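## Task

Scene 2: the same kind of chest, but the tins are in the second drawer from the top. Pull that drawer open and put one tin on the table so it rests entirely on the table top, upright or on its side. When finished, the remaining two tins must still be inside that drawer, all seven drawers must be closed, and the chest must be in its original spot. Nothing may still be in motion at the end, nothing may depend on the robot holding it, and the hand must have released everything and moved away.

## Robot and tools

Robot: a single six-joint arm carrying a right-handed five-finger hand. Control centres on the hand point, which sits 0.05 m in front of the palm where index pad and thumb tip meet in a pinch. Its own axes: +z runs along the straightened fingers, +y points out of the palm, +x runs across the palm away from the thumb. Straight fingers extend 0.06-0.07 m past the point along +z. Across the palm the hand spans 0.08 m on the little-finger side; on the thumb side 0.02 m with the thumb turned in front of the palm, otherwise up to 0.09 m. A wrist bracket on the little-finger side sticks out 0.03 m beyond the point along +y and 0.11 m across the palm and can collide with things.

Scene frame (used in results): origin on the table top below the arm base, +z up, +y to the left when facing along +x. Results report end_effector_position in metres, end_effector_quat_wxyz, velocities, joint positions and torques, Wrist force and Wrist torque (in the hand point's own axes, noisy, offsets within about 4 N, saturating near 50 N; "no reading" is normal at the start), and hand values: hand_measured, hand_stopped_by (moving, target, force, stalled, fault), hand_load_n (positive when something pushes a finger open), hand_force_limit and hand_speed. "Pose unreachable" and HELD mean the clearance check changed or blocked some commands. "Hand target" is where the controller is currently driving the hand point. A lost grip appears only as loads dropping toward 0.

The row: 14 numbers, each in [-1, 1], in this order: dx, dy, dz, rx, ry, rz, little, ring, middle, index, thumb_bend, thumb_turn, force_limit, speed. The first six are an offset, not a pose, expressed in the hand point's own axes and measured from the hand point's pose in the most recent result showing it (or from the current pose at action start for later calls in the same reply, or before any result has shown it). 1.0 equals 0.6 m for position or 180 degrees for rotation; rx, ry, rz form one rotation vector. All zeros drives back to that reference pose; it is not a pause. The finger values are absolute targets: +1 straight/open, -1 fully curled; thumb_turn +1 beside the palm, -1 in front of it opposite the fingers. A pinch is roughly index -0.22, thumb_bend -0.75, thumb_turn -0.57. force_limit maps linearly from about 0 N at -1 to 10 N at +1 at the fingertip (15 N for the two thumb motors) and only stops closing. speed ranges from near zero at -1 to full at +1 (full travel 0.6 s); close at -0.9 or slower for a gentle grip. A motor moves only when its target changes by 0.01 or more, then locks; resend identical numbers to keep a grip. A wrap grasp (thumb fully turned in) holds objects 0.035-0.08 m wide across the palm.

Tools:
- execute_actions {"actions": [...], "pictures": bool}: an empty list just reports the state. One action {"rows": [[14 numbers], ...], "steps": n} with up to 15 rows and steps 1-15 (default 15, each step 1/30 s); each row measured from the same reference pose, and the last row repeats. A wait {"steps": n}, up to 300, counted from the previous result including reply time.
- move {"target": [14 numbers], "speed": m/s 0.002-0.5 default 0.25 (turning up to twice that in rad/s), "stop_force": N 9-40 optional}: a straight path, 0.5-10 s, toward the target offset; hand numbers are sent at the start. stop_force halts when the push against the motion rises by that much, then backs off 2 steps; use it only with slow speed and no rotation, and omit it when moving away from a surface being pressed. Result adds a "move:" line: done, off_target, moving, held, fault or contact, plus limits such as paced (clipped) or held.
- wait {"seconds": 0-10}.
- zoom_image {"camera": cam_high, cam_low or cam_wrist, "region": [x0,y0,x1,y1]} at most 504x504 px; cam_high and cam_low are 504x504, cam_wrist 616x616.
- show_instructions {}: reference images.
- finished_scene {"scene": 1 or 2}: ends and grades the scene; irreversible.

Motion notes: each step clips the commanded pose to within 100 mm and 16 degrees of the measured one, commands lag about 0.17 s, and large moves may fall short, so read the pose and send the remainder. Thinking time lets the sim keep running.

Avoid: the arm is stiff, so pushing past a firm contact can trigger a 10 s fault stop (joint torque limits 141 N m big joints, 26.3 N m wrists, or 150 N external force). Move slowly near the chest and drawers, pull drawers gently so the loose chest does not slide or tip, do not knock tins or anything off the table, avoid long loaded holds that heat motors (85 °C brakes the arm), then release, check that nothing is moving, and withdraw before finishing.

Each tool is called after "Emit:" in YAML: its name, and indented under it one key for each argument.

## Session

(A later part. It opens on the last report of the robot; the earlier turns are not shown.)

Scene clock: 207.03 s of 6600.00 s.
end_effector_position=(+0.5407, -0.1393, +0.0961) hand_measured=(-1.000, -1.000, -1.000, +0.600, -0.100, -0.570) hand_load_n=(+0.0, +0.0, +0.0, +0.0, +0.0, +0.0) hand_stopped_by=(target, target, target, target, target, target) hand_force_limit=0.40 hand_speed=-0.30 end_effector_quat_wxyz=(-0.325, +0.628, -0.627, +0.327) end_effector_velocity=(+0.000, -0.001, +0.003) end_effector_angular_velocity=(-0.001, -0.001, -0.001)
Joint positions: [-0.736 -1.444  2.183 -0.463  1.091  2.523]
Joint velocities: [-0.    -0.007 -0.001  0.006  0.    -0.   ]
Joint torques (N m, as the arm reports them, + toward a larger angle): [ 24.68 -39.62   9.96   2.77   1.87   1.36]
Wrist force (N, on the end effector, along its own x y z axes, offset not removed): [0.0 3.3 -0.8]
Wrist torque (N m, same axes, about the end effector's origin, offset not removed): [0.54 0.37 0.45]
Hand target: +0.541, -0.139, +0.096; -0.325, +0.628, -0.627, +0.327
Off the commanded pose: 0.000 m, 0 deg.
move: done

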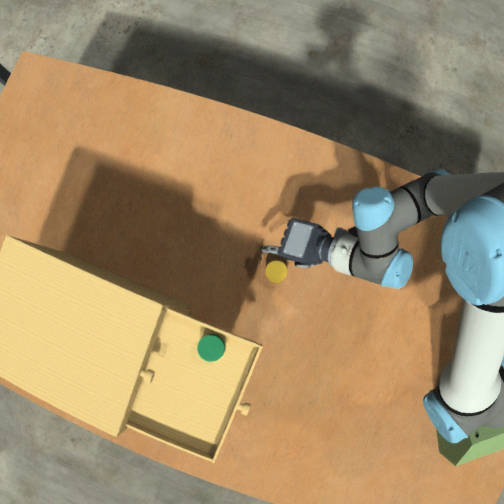

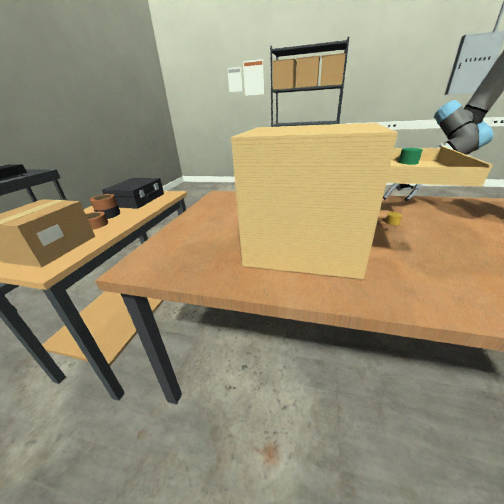

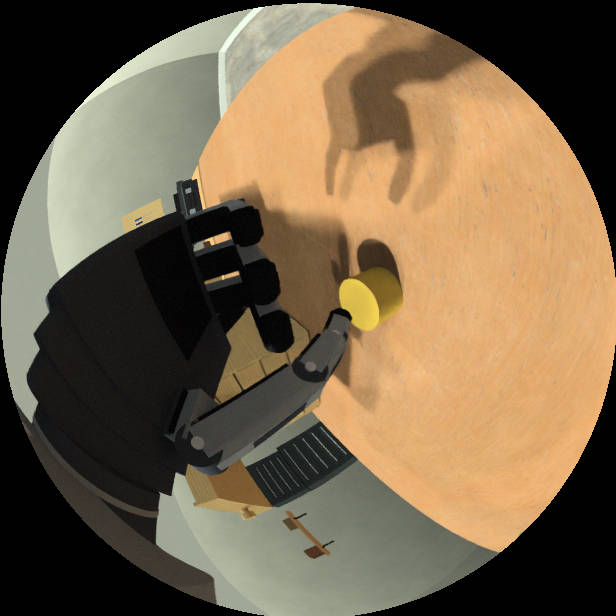

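Emit:
move:
  target: [-0.067,-0.336,-0.317,0,0,0,-1,-1,-1,0.45,-0.5,-0.57,0.5,0]
  speed: 0.3

Emit:
move:
  target: [-0.447,-0.003,-0.053,0.233,-0.137,-0.781,-1,-1,-1,0.45,-0.5,-0.57,0.5,0]
  speed: 0.4

Scene clock: 210.77 s of 6600.00 s.
end_effector_position=(+0.5005, -0.0983, +0.3699) hand_measured=(-1.000, -1.000, -1.000, +0.450, -0.500, -0.570) hand_load_n=(+0.0, +0.0, +0.0, +0.0, +0.0, +0.0) hand_stopped_by=(target, target, target, target, target, target) hand_force_limit=0.50 hand_speed=0.00 end_effector_quat_wxyz=(-0.325, +0.628, -0.627, +0.327) end_effector_velocity=(-0.002, +0.001, +0.001) end_effector_angular_velocity=(+0.000, +0.004, +0.001)
Joint positions: [-0.439 -2.046  2.096  0.198  1.378  2.604]
Joint velocities: [ 0.007 -0.002 -0.002  0.007  0.008  0.001]
Joint torques (N m, as the arm reports them, + toward a larger angle): [ 20.64 -26.93 -31.49   2.58   1.75   1.55]
Wrist force (N, on the end effector, along its own x y z axes, offset not removed): [2.0 1.3 0.8]
Wrist torque (N m, same axes, about the end effector's origin, offset not removed): [0.15 -0.13 0.37]
Hand target: +0.500, -0.098, +0.370; -0.325, +0.628, -0.627, +0.327
Off the commanded pose: 0.000 m, 0 deg.
move: done

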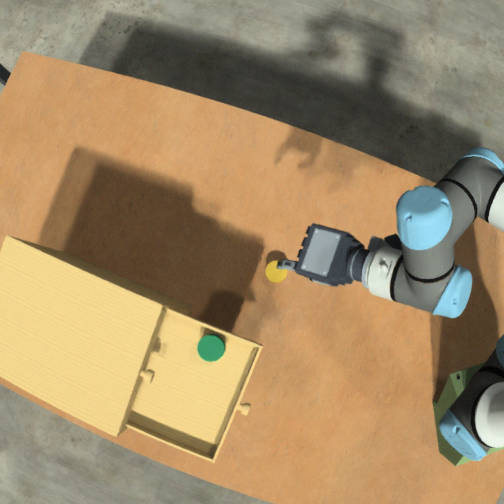

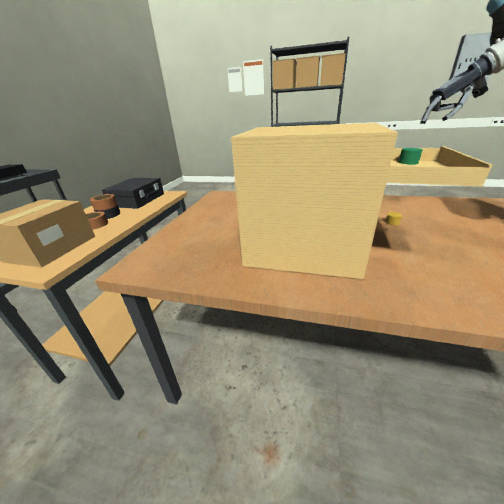

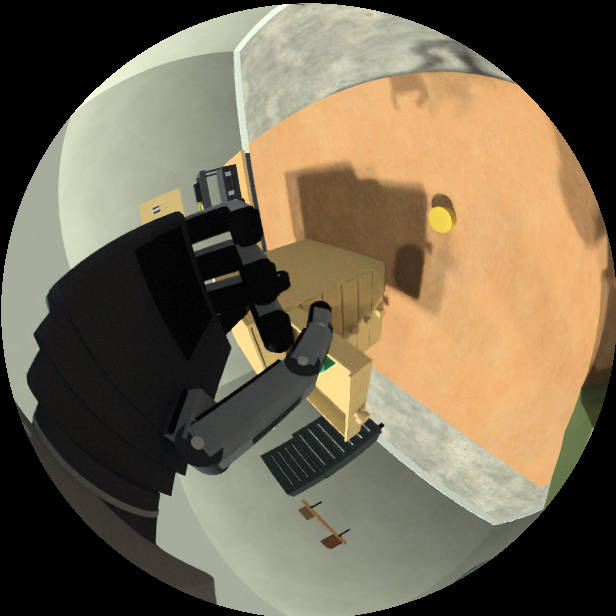

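Scene clock: 214.63 s of 6600.00 s.
end_effector_position=(+0.4755, +0.1696, +0.3889) hand_measured=(-1.000, -1.000, -1.000, +0.450, -0.500, -0.570) hand_load_n=(+0.0, +0.0, +0.0, +0.0, +0.0, +0.0) hand_stopped_by=(target, target, target, target, target, target) hand_force_limit=0.50 hand_speed=0.00 end_effector_quat_wxyz=(-0.061, +0.703, +0.543, +0.454) end_effector_velocity=(-0.000, +0.001, -0.001) end_effector_angular_velocity=(-0.011, -0.002, +0.008)
Joint positions: [ 0.327 -1.615  2.189  0.046  1.561  0.334]
Joint velocities: [ 0.003  0.005 -0.003  0.004  0.006 -0.011]
Joint torques (N m, as the arm reports them, + toward a larger angle): [ 22.95  -6.23 -29.82   2.37   1.89  -1.78]
Wrist force (N, on the end effector, along its own x y z axes, offset not removed): [0.3 -1.8 -3.2]
Wrist torque (N m, same axes, about the end effector's origin, offset not removed): [-0.13 0.34 0.22]
Hand target: +0.476, +0.170, +0.389; -0.060, +0.703, +0.544, +0.454
Off the commanded pose: 0.000 m, 0 deg.
move: done

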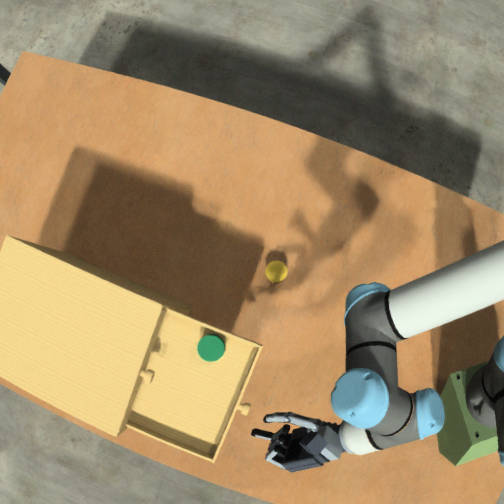

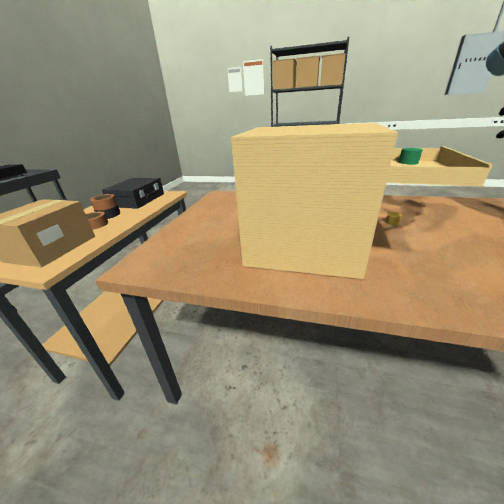

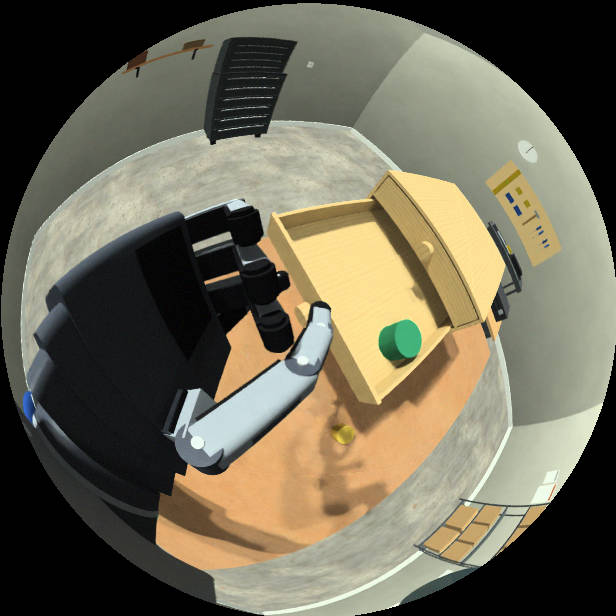

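Emit:
move:
  target: [-0.1047,-0.055,0.0857,0,0,0,-1,-1,-1,0.45,-0.5,-0.57,0.5,0]
  speed: 0.2

Emit:
move:
  target: [0,0.0457,0.032,0,0,0,-1,-1,-1,0.45,-0.5,-0.57,0.5,0]
  speed: 0.05

Emit:
zoom_image:
  camera: "cam_wrist"
  region: [220,200,420,400]

Scene clock: 218.07 s of 6600.00 s.
end_effector_position=(+0.4781, +0.1682, +0.3016) hand_measured=(-1.000, -1.000, -1.000, +0.450, -0.500, -0.570) hand_load_n=(+0.0, +0.0, +0.0, +0.0, +0.0, +0.0) hand_stopped_by=(target, target, target, target, target, target) hand_force_limit=0.50 hand_speed=0.00 end_effector_quat_wxyz=(-0.061, +0.703, +0.543, +0.454) end_effector_velocity=(-0.000, +0.001, -0.002) end_effector_angular_velocity=(+0.001, -0.000, +0.002)
Joint positions: [ 0.139 -1.493  2.305 -0.183  1.409  0.224]
Joint velocities: [-0.005  0.005  0.003 -0.007 -0.005 -0.004]
Joint torques (N m, as the arm reports them, + toward a larger angle): [-0.83 -9.98  5.36 -0.98 -3.66 -1.53]
Wrist force (N, on the end effector, along its own x y z axes, offset not removed): [0.8 1.1 0.6]
Wrist torque (N m, same axes, about the end effector's origin, offset not removed): [0.14 0.19 0.40]
Hand target: +0.478, +0.168, +0.301; -0.061, +0.703, +0.543, +0.454
Off the commanded pose: 0.000 m, 0 deg.
move: done

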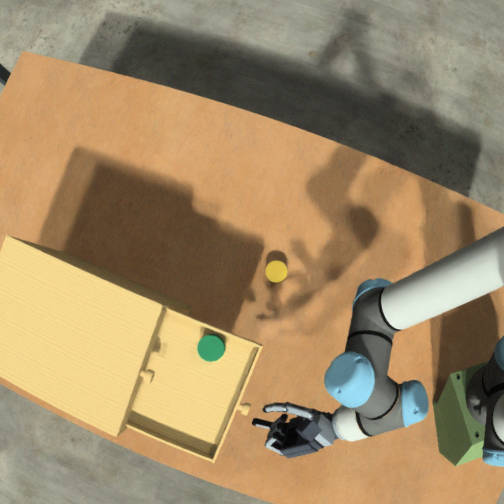

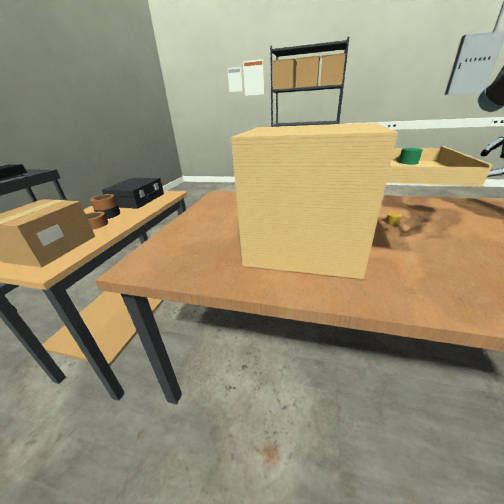

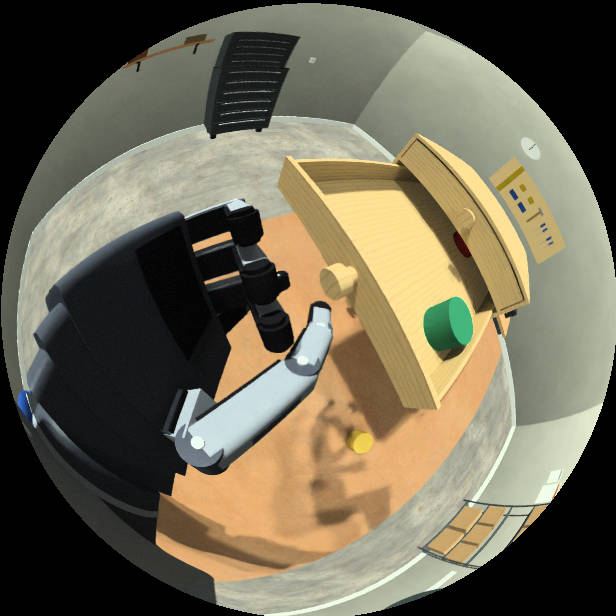

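Scene clock: 219.13 s of 6600.00 s.
end_effector_position=(+0.5113, +0.1682, +0.3017) hand_measured=(-1.000, -1.000, -1.000, +0.450, -0.500, -0.570) hand_load_n=(+0.0, +0.0, +0.0, +0.0, +0.0, +0.0) hand_stopped_by=(target, target, target, target, target, target) hand_force_limit=0.50 hand_speed=0.00 end_effector_quat_wxyz=(-0.061, +0.703, +0.543, +0.454) end_effector_velocity=(+0.002, -0.000, -0.001) end_effector_angular_velocity=(-0.000, +0.001, -0.000)
Joint positions: [ 0.129 -1.449  2.219 -0.14   1.4    0.218]
Joint velocities: [-0.001  0.004 -0.006  0.003 -0.    -0.   ]
Joint torques (N m, as the arm reports them, + toward a larger angle): [  0.25 -11.08 -24.25   2.84  -3.71  -1.63]
Wrist force (N, on the end effector, along its own x y z axes, offset not removed): [2.3 0.6 -1.8]
Wrist torque (N m, same axes, about the end effector's origin, offset not removed): [0.15 -0.11 0.43]
Hand target: +0.512, +0.168, +0.302; -0.061, +0.703, +0.543, +0.454
Off the commanded pose: 0.000 m, 0 deg.
move: done

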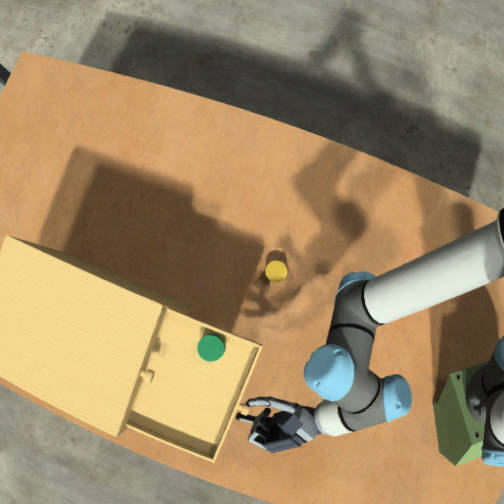

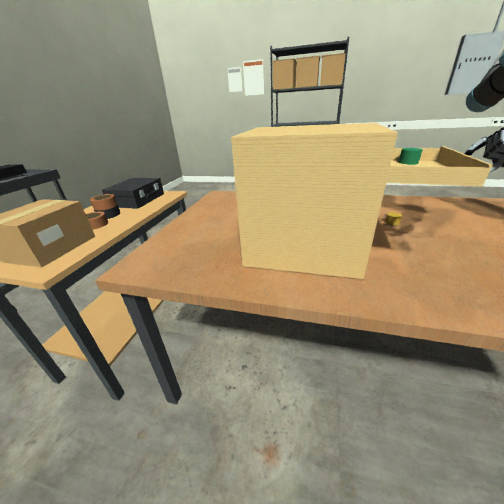

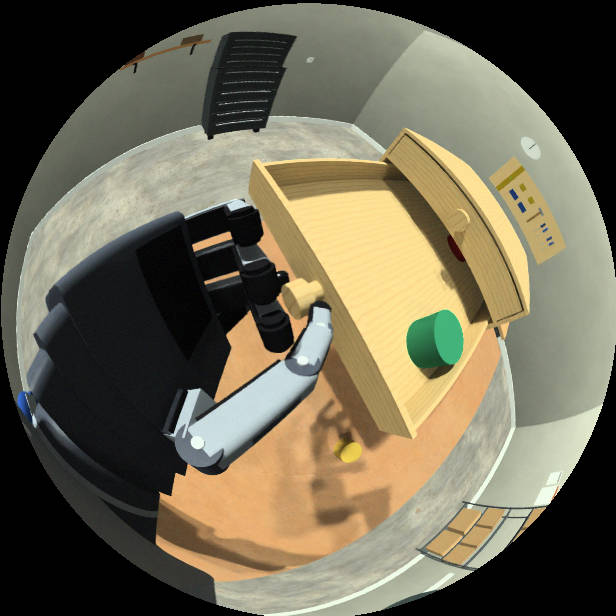

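Region (220, 200, 420, 400) of cam_wrist's 616x616 image, scaled by 2.520, with more detail than that image has.

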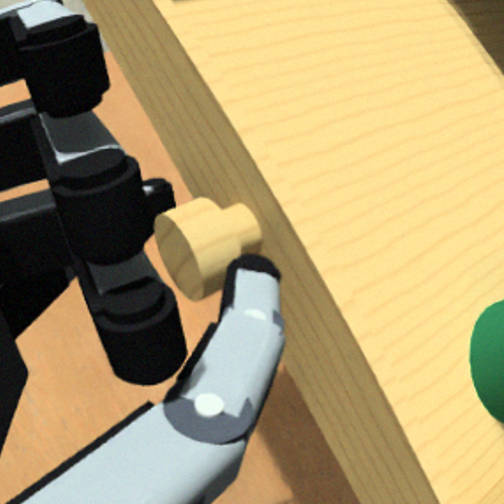

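Emit:
move:
  target: [0,0,0,0,0,0,-1,-1,-1,-0.05,-0.86,-0.57,0.4,-0.7]

Emit:
move:
  target: [-0.0035,0.234,0.160,0,0,0,-1,-1,-1,-0.05,-0.86,-0.57,0.4,-0.7]
  speed: 0.04
  stop_force: 10

Emit:
zoom_image:
  camera: "cam_high"
  region: [100,300,230,430]

Scene clock: 221.90 s of 6600.00 s.
end_effector_position=(+0.5113, +0.1682, +0.3017) hand_measured=(-1.000, -1.000, -1.000, +0.140, -0.734, -0.570) hand_load_n=(+0.0, +0.0, +0.0, +12.0, +10.5, -1.0) hand_stopped_by=(target, target, target, force, force, target) hand_force_limit=0.40 hand_speed=-0.70 end_effector_quat_wxyz=(-0.061, +0.703, +0.543, +0.454) end_effector_velocity=(+0.000, -0.000, -0.000) end_effector_angular_velocity=(+0.000, +0.000, -0.000)
Joint positions: [ 0.129 -1.449  2.219 -0.14   1.4    0.218]
Joint velocities: [-0.  0. -0. -0. -0.  0.]
Joint torques (N m, as the arm reports them, + toward a larger angle): [ 12.58 -33.08   5.06  -1.7    0.15   1.61]
Wrist force (N, on the end effector, along its own x y z axes, offset not removed): [3.2 -0.9 2.2]
Wrist torque (N m, same axes, about the end effector's origin, offset not removed): [0.21 -0.09 0.52]
Hand target: +0.511, +0.168, +0.302; -0.061, +0.703, +0.543, +0.454
Off the commanded pose: 0.000 m, 0 deg.
move: done

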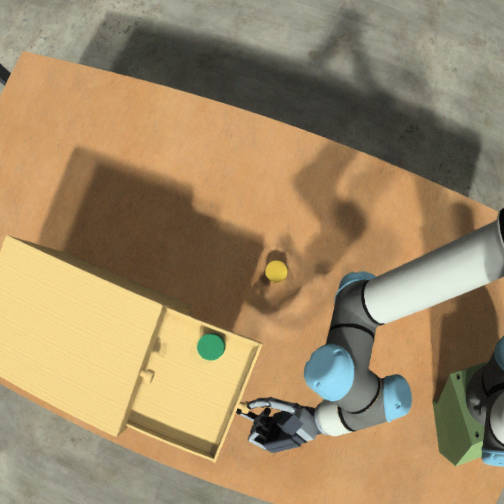

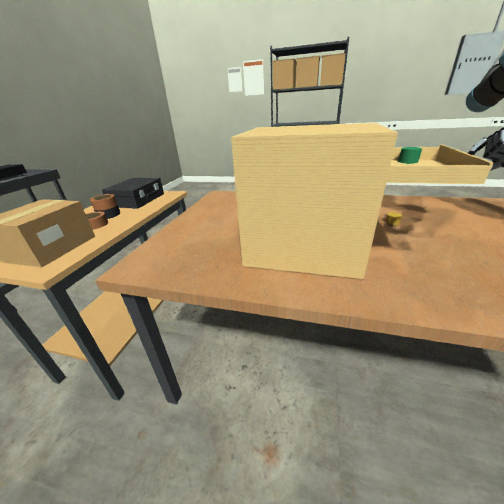

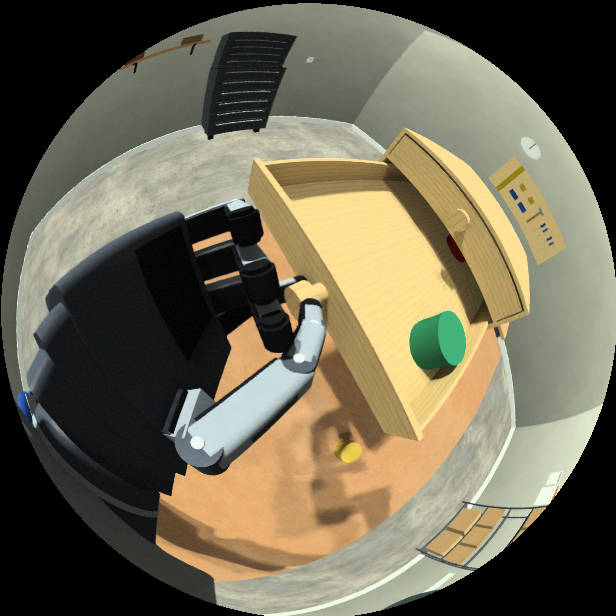

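Scene clock: 226.53 s of 6600.00 s.
end_effector_position=(+0.6811, +0.1657, +0.3020) hand_measured=(-1.000, -1.000, -1.000, +0.140, -0.736, -0.570) hand_load_n=(+0.0, +0.0, +0.0, +18.0, +3.5, -2.0) hand_stopped_by=(target, target, target, force, force, target) hand_force_limit=0.40 hand_speed=-0.70 end_effector_quat_wxyz=(-0.061, +0.703, +0.543, +0.454) end_effector_velocity=(+0.004, -0.001, -0.000) end_effector_angular_velocity=(-0.001, -0.000, -0.002)
Joint positions: [ 0.093 -1.207  1.735  0.107  1.371  0.196]
Joint velocities: [-0.002  0.004 -0.01   0.005 -0.    -0.   ]
Joint torques (N m, as the arm reports them, + toward a larger angle): [ -3.3  -28.6  -34.     0.36   0.47  -1.37]
Wrist force (N, on the end effector, along its own x y z axes, offset not removed): [13.1 -10.8 10.0]
Wrist torque (N m, same axes, about the end effector's origin, offset not removed): [0.35 0.40 0.53]
Hand target: +0.681, +0.166, +0.302; -0.061, +0.703, +0.543, +0.454
Off the commanded pose: 0.000 m, 0 deg.
move: done

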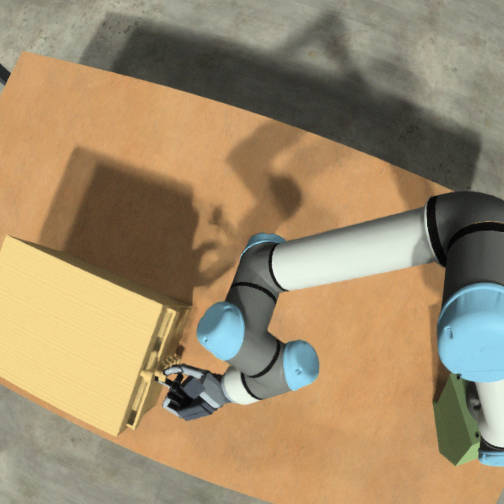

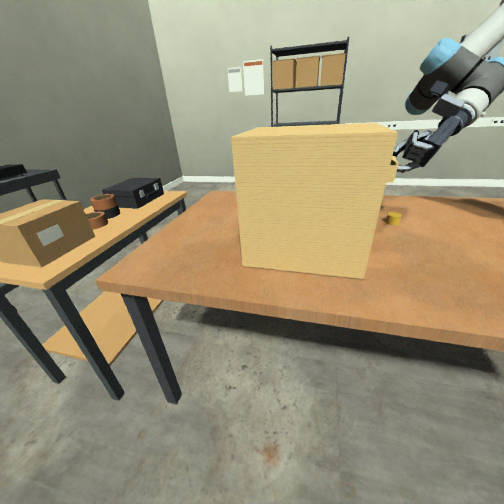

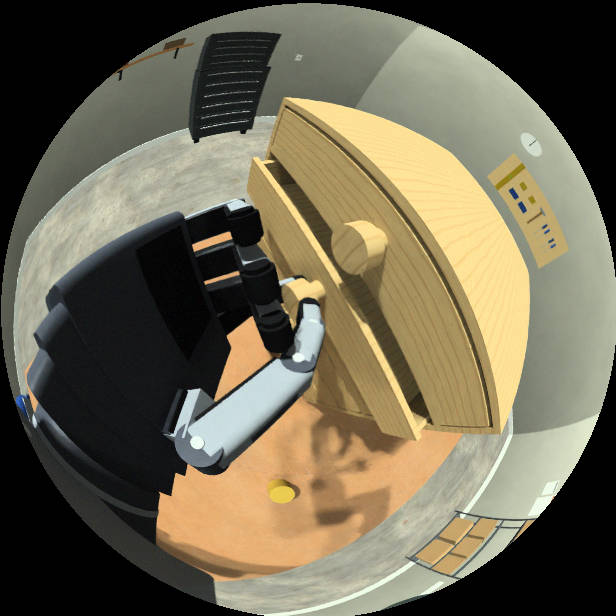

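Region (100, 300, 230, 430) of cam_high's 504x504 image, scaled by 3.877, with more detail than that image has.

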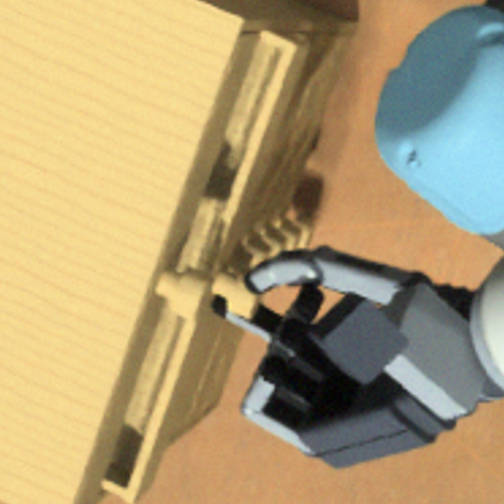

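Emit:
move:
  target: [0.003,-0.0017,0.0025,0,0,0,-1,-1,-1,-0.05,-0.86,-0.57,0.4,-0.7]
  speed: 0.01

Scene clock: 228.63 s of 6600.00 s.
end_effector_position=(+0.6812, +0.1680, +0.3020) hand_measured=(-1.000, -1.000, -1.000, +0.140, -0.736, -0.570) hand_load_n=(+0.0, +0.0, +0.0, +13.0, +7.0, -1.0) hand_stopped_by=(target, target, target, force, force, target) hand_force_limit=0.40 hand_speed=-0.70 end_effector_quat_wxyz=(-0.061, +0.703, +0.543, +0.454) end_effector_velocity=(-0.000, +0.001, +0.000) end_effector_angular_velocity=(-0.000, +0.000, +0.001)
Joint positions: [ 0.097 -1.204  1.733  0.105  1.375  0.199]
Joint velocities: [ 0.003  0.002 -0.001 -0.     0.002  0.001]
Joint torques (N m, as the arm reports them, + toward a larger angle): [ 33.1  -23.3  -28.09  -1.61   1.29   1.67]
Wrist force (N, on the end effector, along its own x y z axes, offset not removed): [-0.7 3.0 1.9]
Wrist torque (N m, same axes, about the end effector's origin, offset not removed): [0.59 0.19 0.38]
Hand target: +0.681, +0.168, +0.302; -0.061, +0.703, +0.543, +0.454
Off the commanded pose: 0.000 m, 0 deg.
move: done

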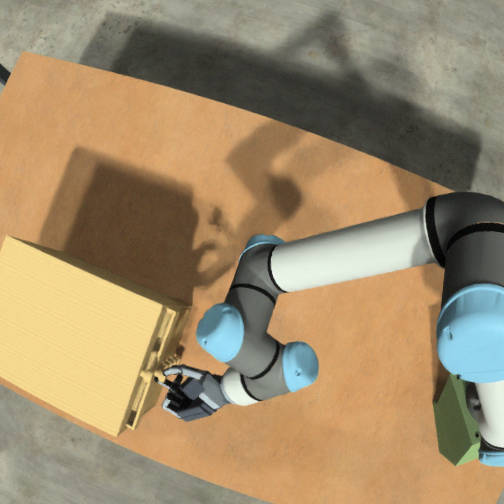

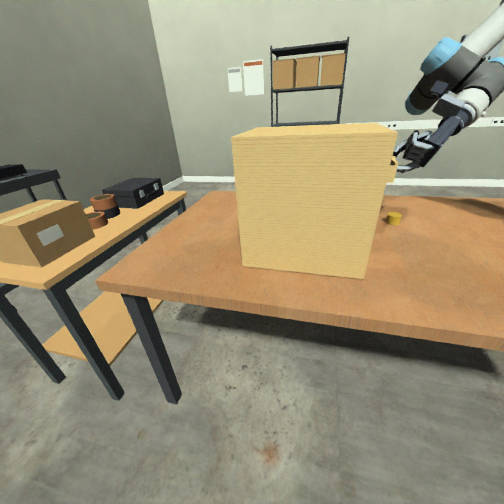

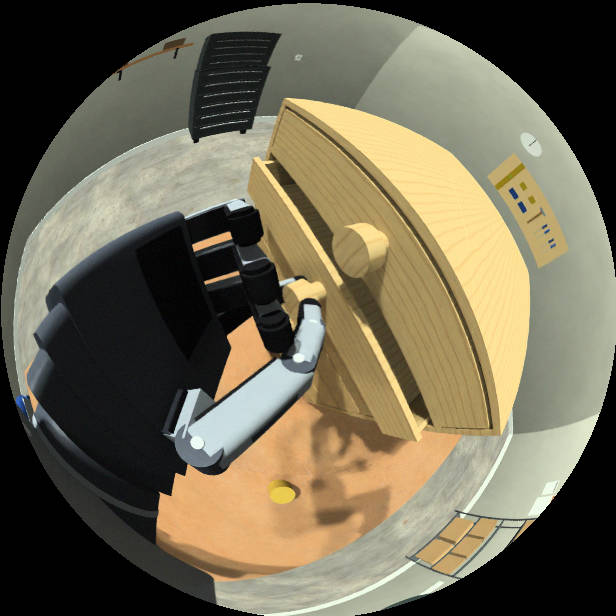

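Emit:
move:
  target: [0.0005,0.0338,0.0243,0,0,0,-1,-1,-1,-0.05,-0.86,-0.57,0.4,-0.7]
  speed: 0.007
  stop_force: 9

Emit:
zoom_image:
  camera: "cam_high"
  region: [100,300,230,430]

Scene clock: 233.30 s of 6600.00 s.
end_effector_position=(+0.6991, +0.1685, +0.3018) hand_measured=(-1.000, -1.000, -1.000, +0.140, -0.736, -0.570) hand_load_n=(+0.0, +0.0, +0.0, +11.5, +6.5, -1.0) hand_stopped_by=(target, target, target, force, force, target) hand_force_limit=0.40 hand_speed=-0.70 end_effector_quat_wxyz=(-0.061, +0.703, +0.543, +0.454) end_effector_velocity=(-0.002, -0.000, -0.000) end_effector_angular_velocity=(-0.000, -0.001, -0.001)
Joint positions: [ 0.096 -1.174  1.675  0.134  1.374  0.198]
Joint velocities: [-0.    -0.004  0.009 -0.006  0.    -0.   ]
Joint torques (N m, as the arm reports them, + toward a larger angle): [ 10.73 -45.44  -5.41  -4.01  -4.04  -1.98]
Wrist force (N, on the end effector, along its own x y z axes, offset not removed): [-1.9 -7.6 -7.8]
Wrist torque (N m, same axes, about the end effector's origin, offset not removed): [0.23 -0.03 0.36]
Hand target: +0.699, +0.168, +0.302; -0.061, +0.703, +0.543, +0.454
Off the commanded pose: 0.007 m, 0 deg.
move: contact

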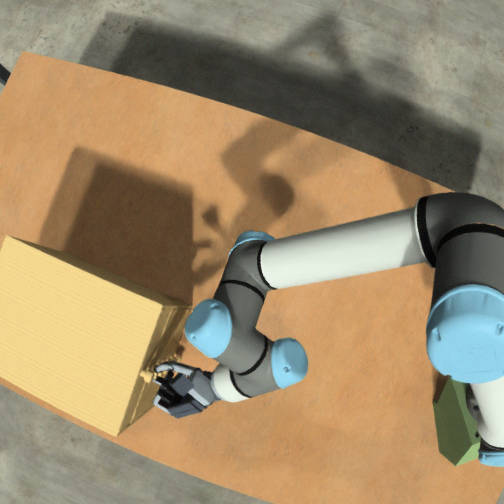

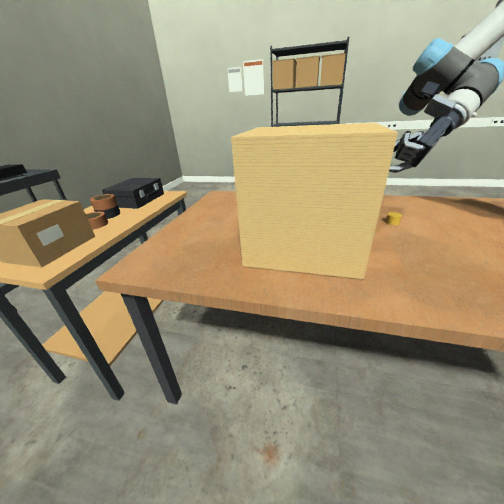

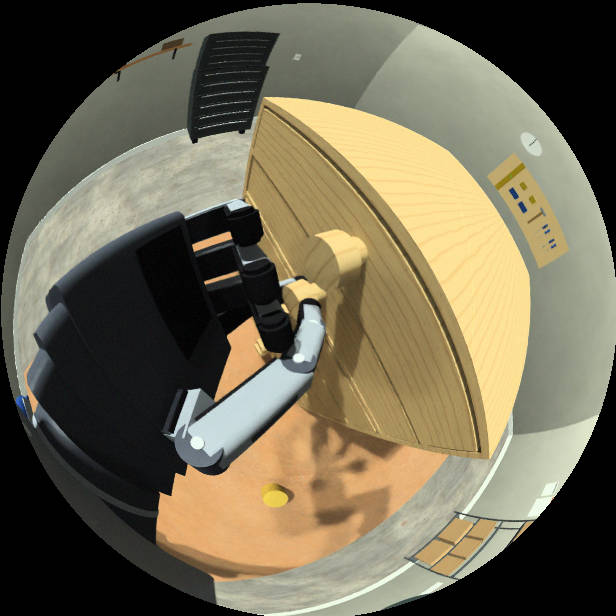

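Region (100, 300, 230, 430) of cam_high's 504x504 image, scaled by 3.877, with more detail than that image has.

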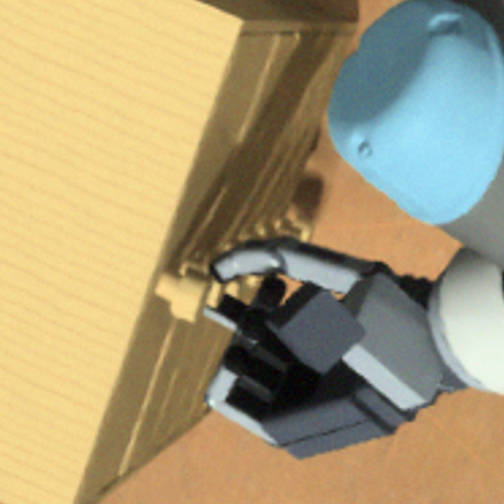

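Emit:
move:
  target: [0,-0.002,-0.0014,0,0,0,-1,-1,-1,0.3,-0.55,-0.57,0.4,-0.3]
  speed: 0.01

Emit:
move:
  target: [0,-0.205,-0.1435,0,0,0,-1,-1,-1,0.3,-0.55,-0.57,0.4,-0.3]
  speed: 0.12

Emit:
zoom_image:
  camera: "cam_wrist"
  region: [240,100,560,420]

Emit:
zoom_image:
  camera: "cam_high"
  region: [100,300,230,440]

Emit:
zoom_image:
  camera: "cam_low"
  region: [350,110,430,280]

Scene clock: 236.83 s of 6600.00 s.
end_effector_position=(+0.6977, +0.1685, +0.3018) hand_measured=(-1.000, -1.000, -1.000, +0.300, -0.550, -0.570) hand_load_n=(+0.0, +0.0, +0.0, +0.0, +0.0, +0.0) hand_stopped_by=(target, target, target, target, target, target) hand_force_limit=0.40 hand_speed=-0.30 end_effector_quat_wxyz=(-0.061, +0.703, +0.543, +0.454) end_effector_velocity=(-0.001, -0.001, -0.001) end_effector_angular_velocity=(-0.001, +0.001, -0.001)
Joint positions: [ 0.096 -1.177  1.68   0.132  1.374  0.198]
Joint velocities: [-0.001 -0.001  0.003 -0.001  0.     0.   ]
Joint torques (N m, as the arm reports them, + toward a larger angle): [ 33.48 -44.71   2.41  -1.42   1.66   1.56]
Wrist force (N, on the end effector, along its own x y z axes, offset not removed): [1.0 0.2 0.8]
Wrist torque (N m, same axes, about the end effector's origin, offset not removed): [-0.06 0.22 0.31]
Hand target: +0.698, +0.168, +0.302; -0.061, +0.703, +0.543, +0.454
Off the commanded pose: 0.000 m, 0 deg.
move: done

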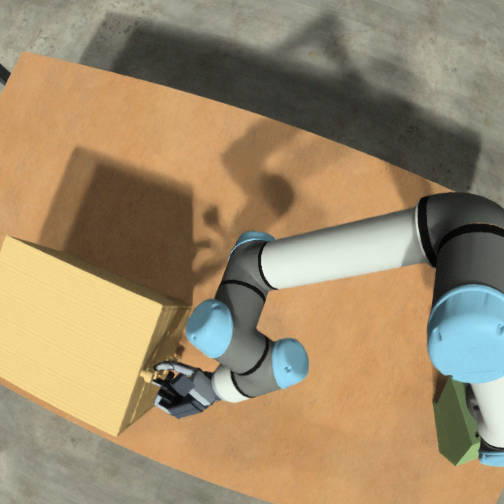

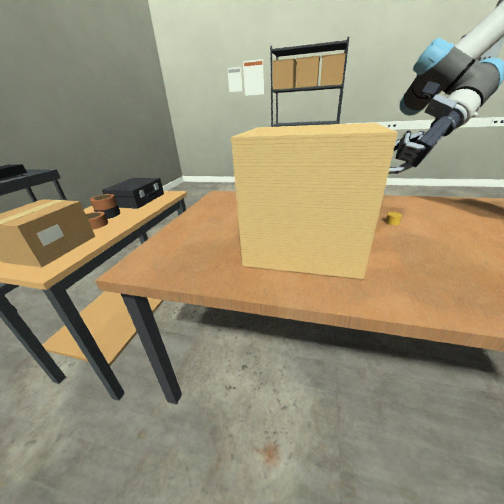

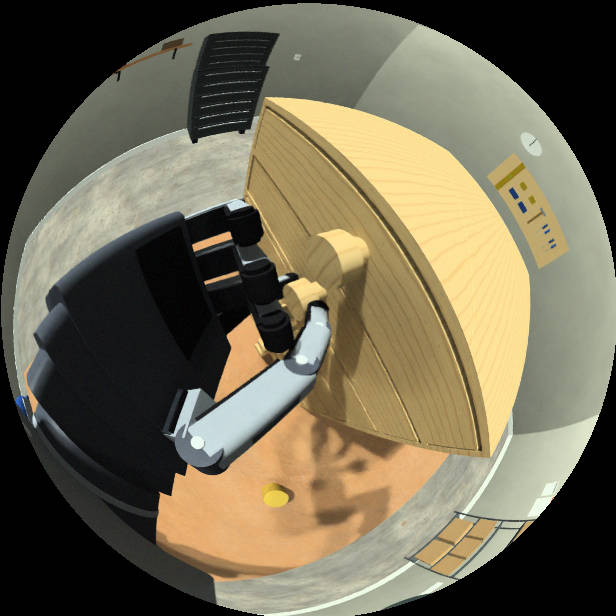

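Scene clock: 238.60 s of 6600.00 s.
end_effector_position=(+0.5478, +0.1683, +0.3014) hand_measured=(-1.000, -1.000, -1.000, +0.300, -0.550, -0.570) hand_load_n=(+0.0, +0.0, +0.0, +0.0, +0.0, +0.0) hand_stopped_by=(target, target, target, target, target, target) hand_force_limit=0.40 hand_speed=-0.30 end_effector_quat_wxyz=(-0.061, +0.703, +0.543, +0.454) end_effector_velocity=(-0.002, -0.000, +0.000) end_effector_angular_velocity=(+0.000, -0.001, -0.001)
Joint positions: [ 0.119 -1.399  2.122 -0.091  1.393  0.212]
Joint velocities: [-0.    -0.004  0.006 -0.003  0.     0.   ]
Joint torques (N m, as the arm reports them, + toward a larger angle): [ 27.7  -34.77   3.8   -1.05   1.62   1.63]
Wrist force (N, on the end effector, along its own x y z axes, offset not removed): [2.6 2.0 -0.9]
Wrist torque (N m, same axes, about the end effector's origin, offset not removed): [0.29 0.04 0.51]
Hand target: +0.548, +0.168, +0.301; -0.061, +0.703, +0.543, +0.454
Off the commanded pose: 0.000 m, 0 deg.
move: done

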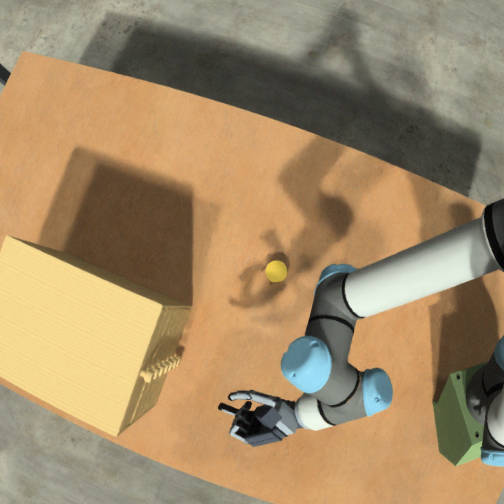

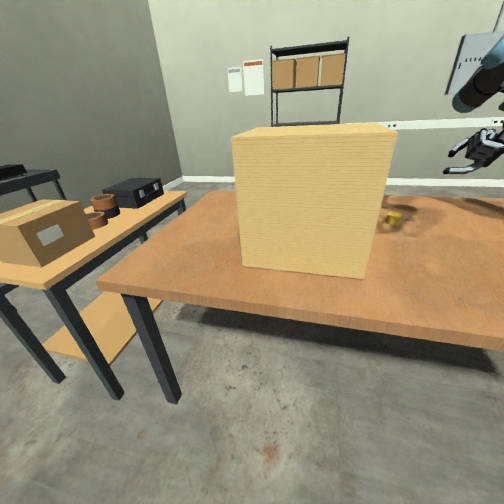

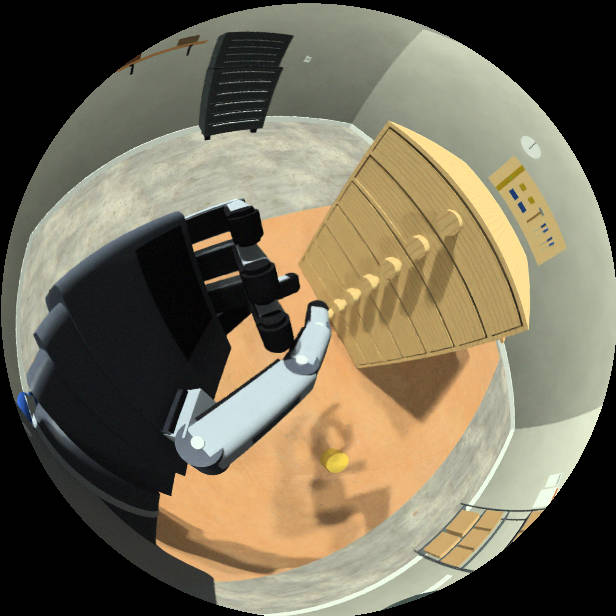

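Region (240, 100, 560, 420) of cam_wrist's 616x616 image, scaled by 1.575, with more detail than that image has.

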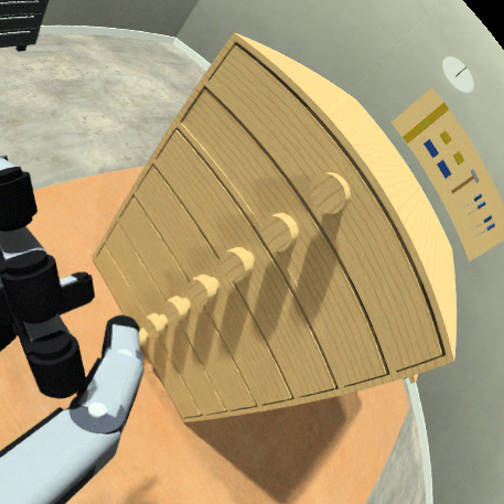

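Region (100, 300, 230, 440) of cam_high's 504x504 image, scaled by 3.600, with more detail than that image has; it fills the left 468 columns of this view, and the rest is white.

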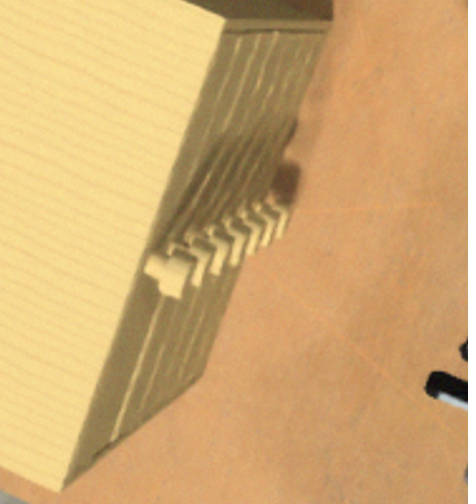

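Region (350, 110, 430, 280) of cam_low's 504x504 image, scaled by 2.965, with more detail than that image has; it fills the left 237 columns of this view, and the rest is white.

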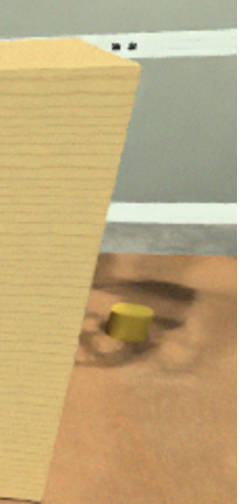

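All drawers are flush, the yellow tin stands on the table, and the arm is clear.

Emit:
finished_scene:
  scene: 2

The scene is finished: the task was done.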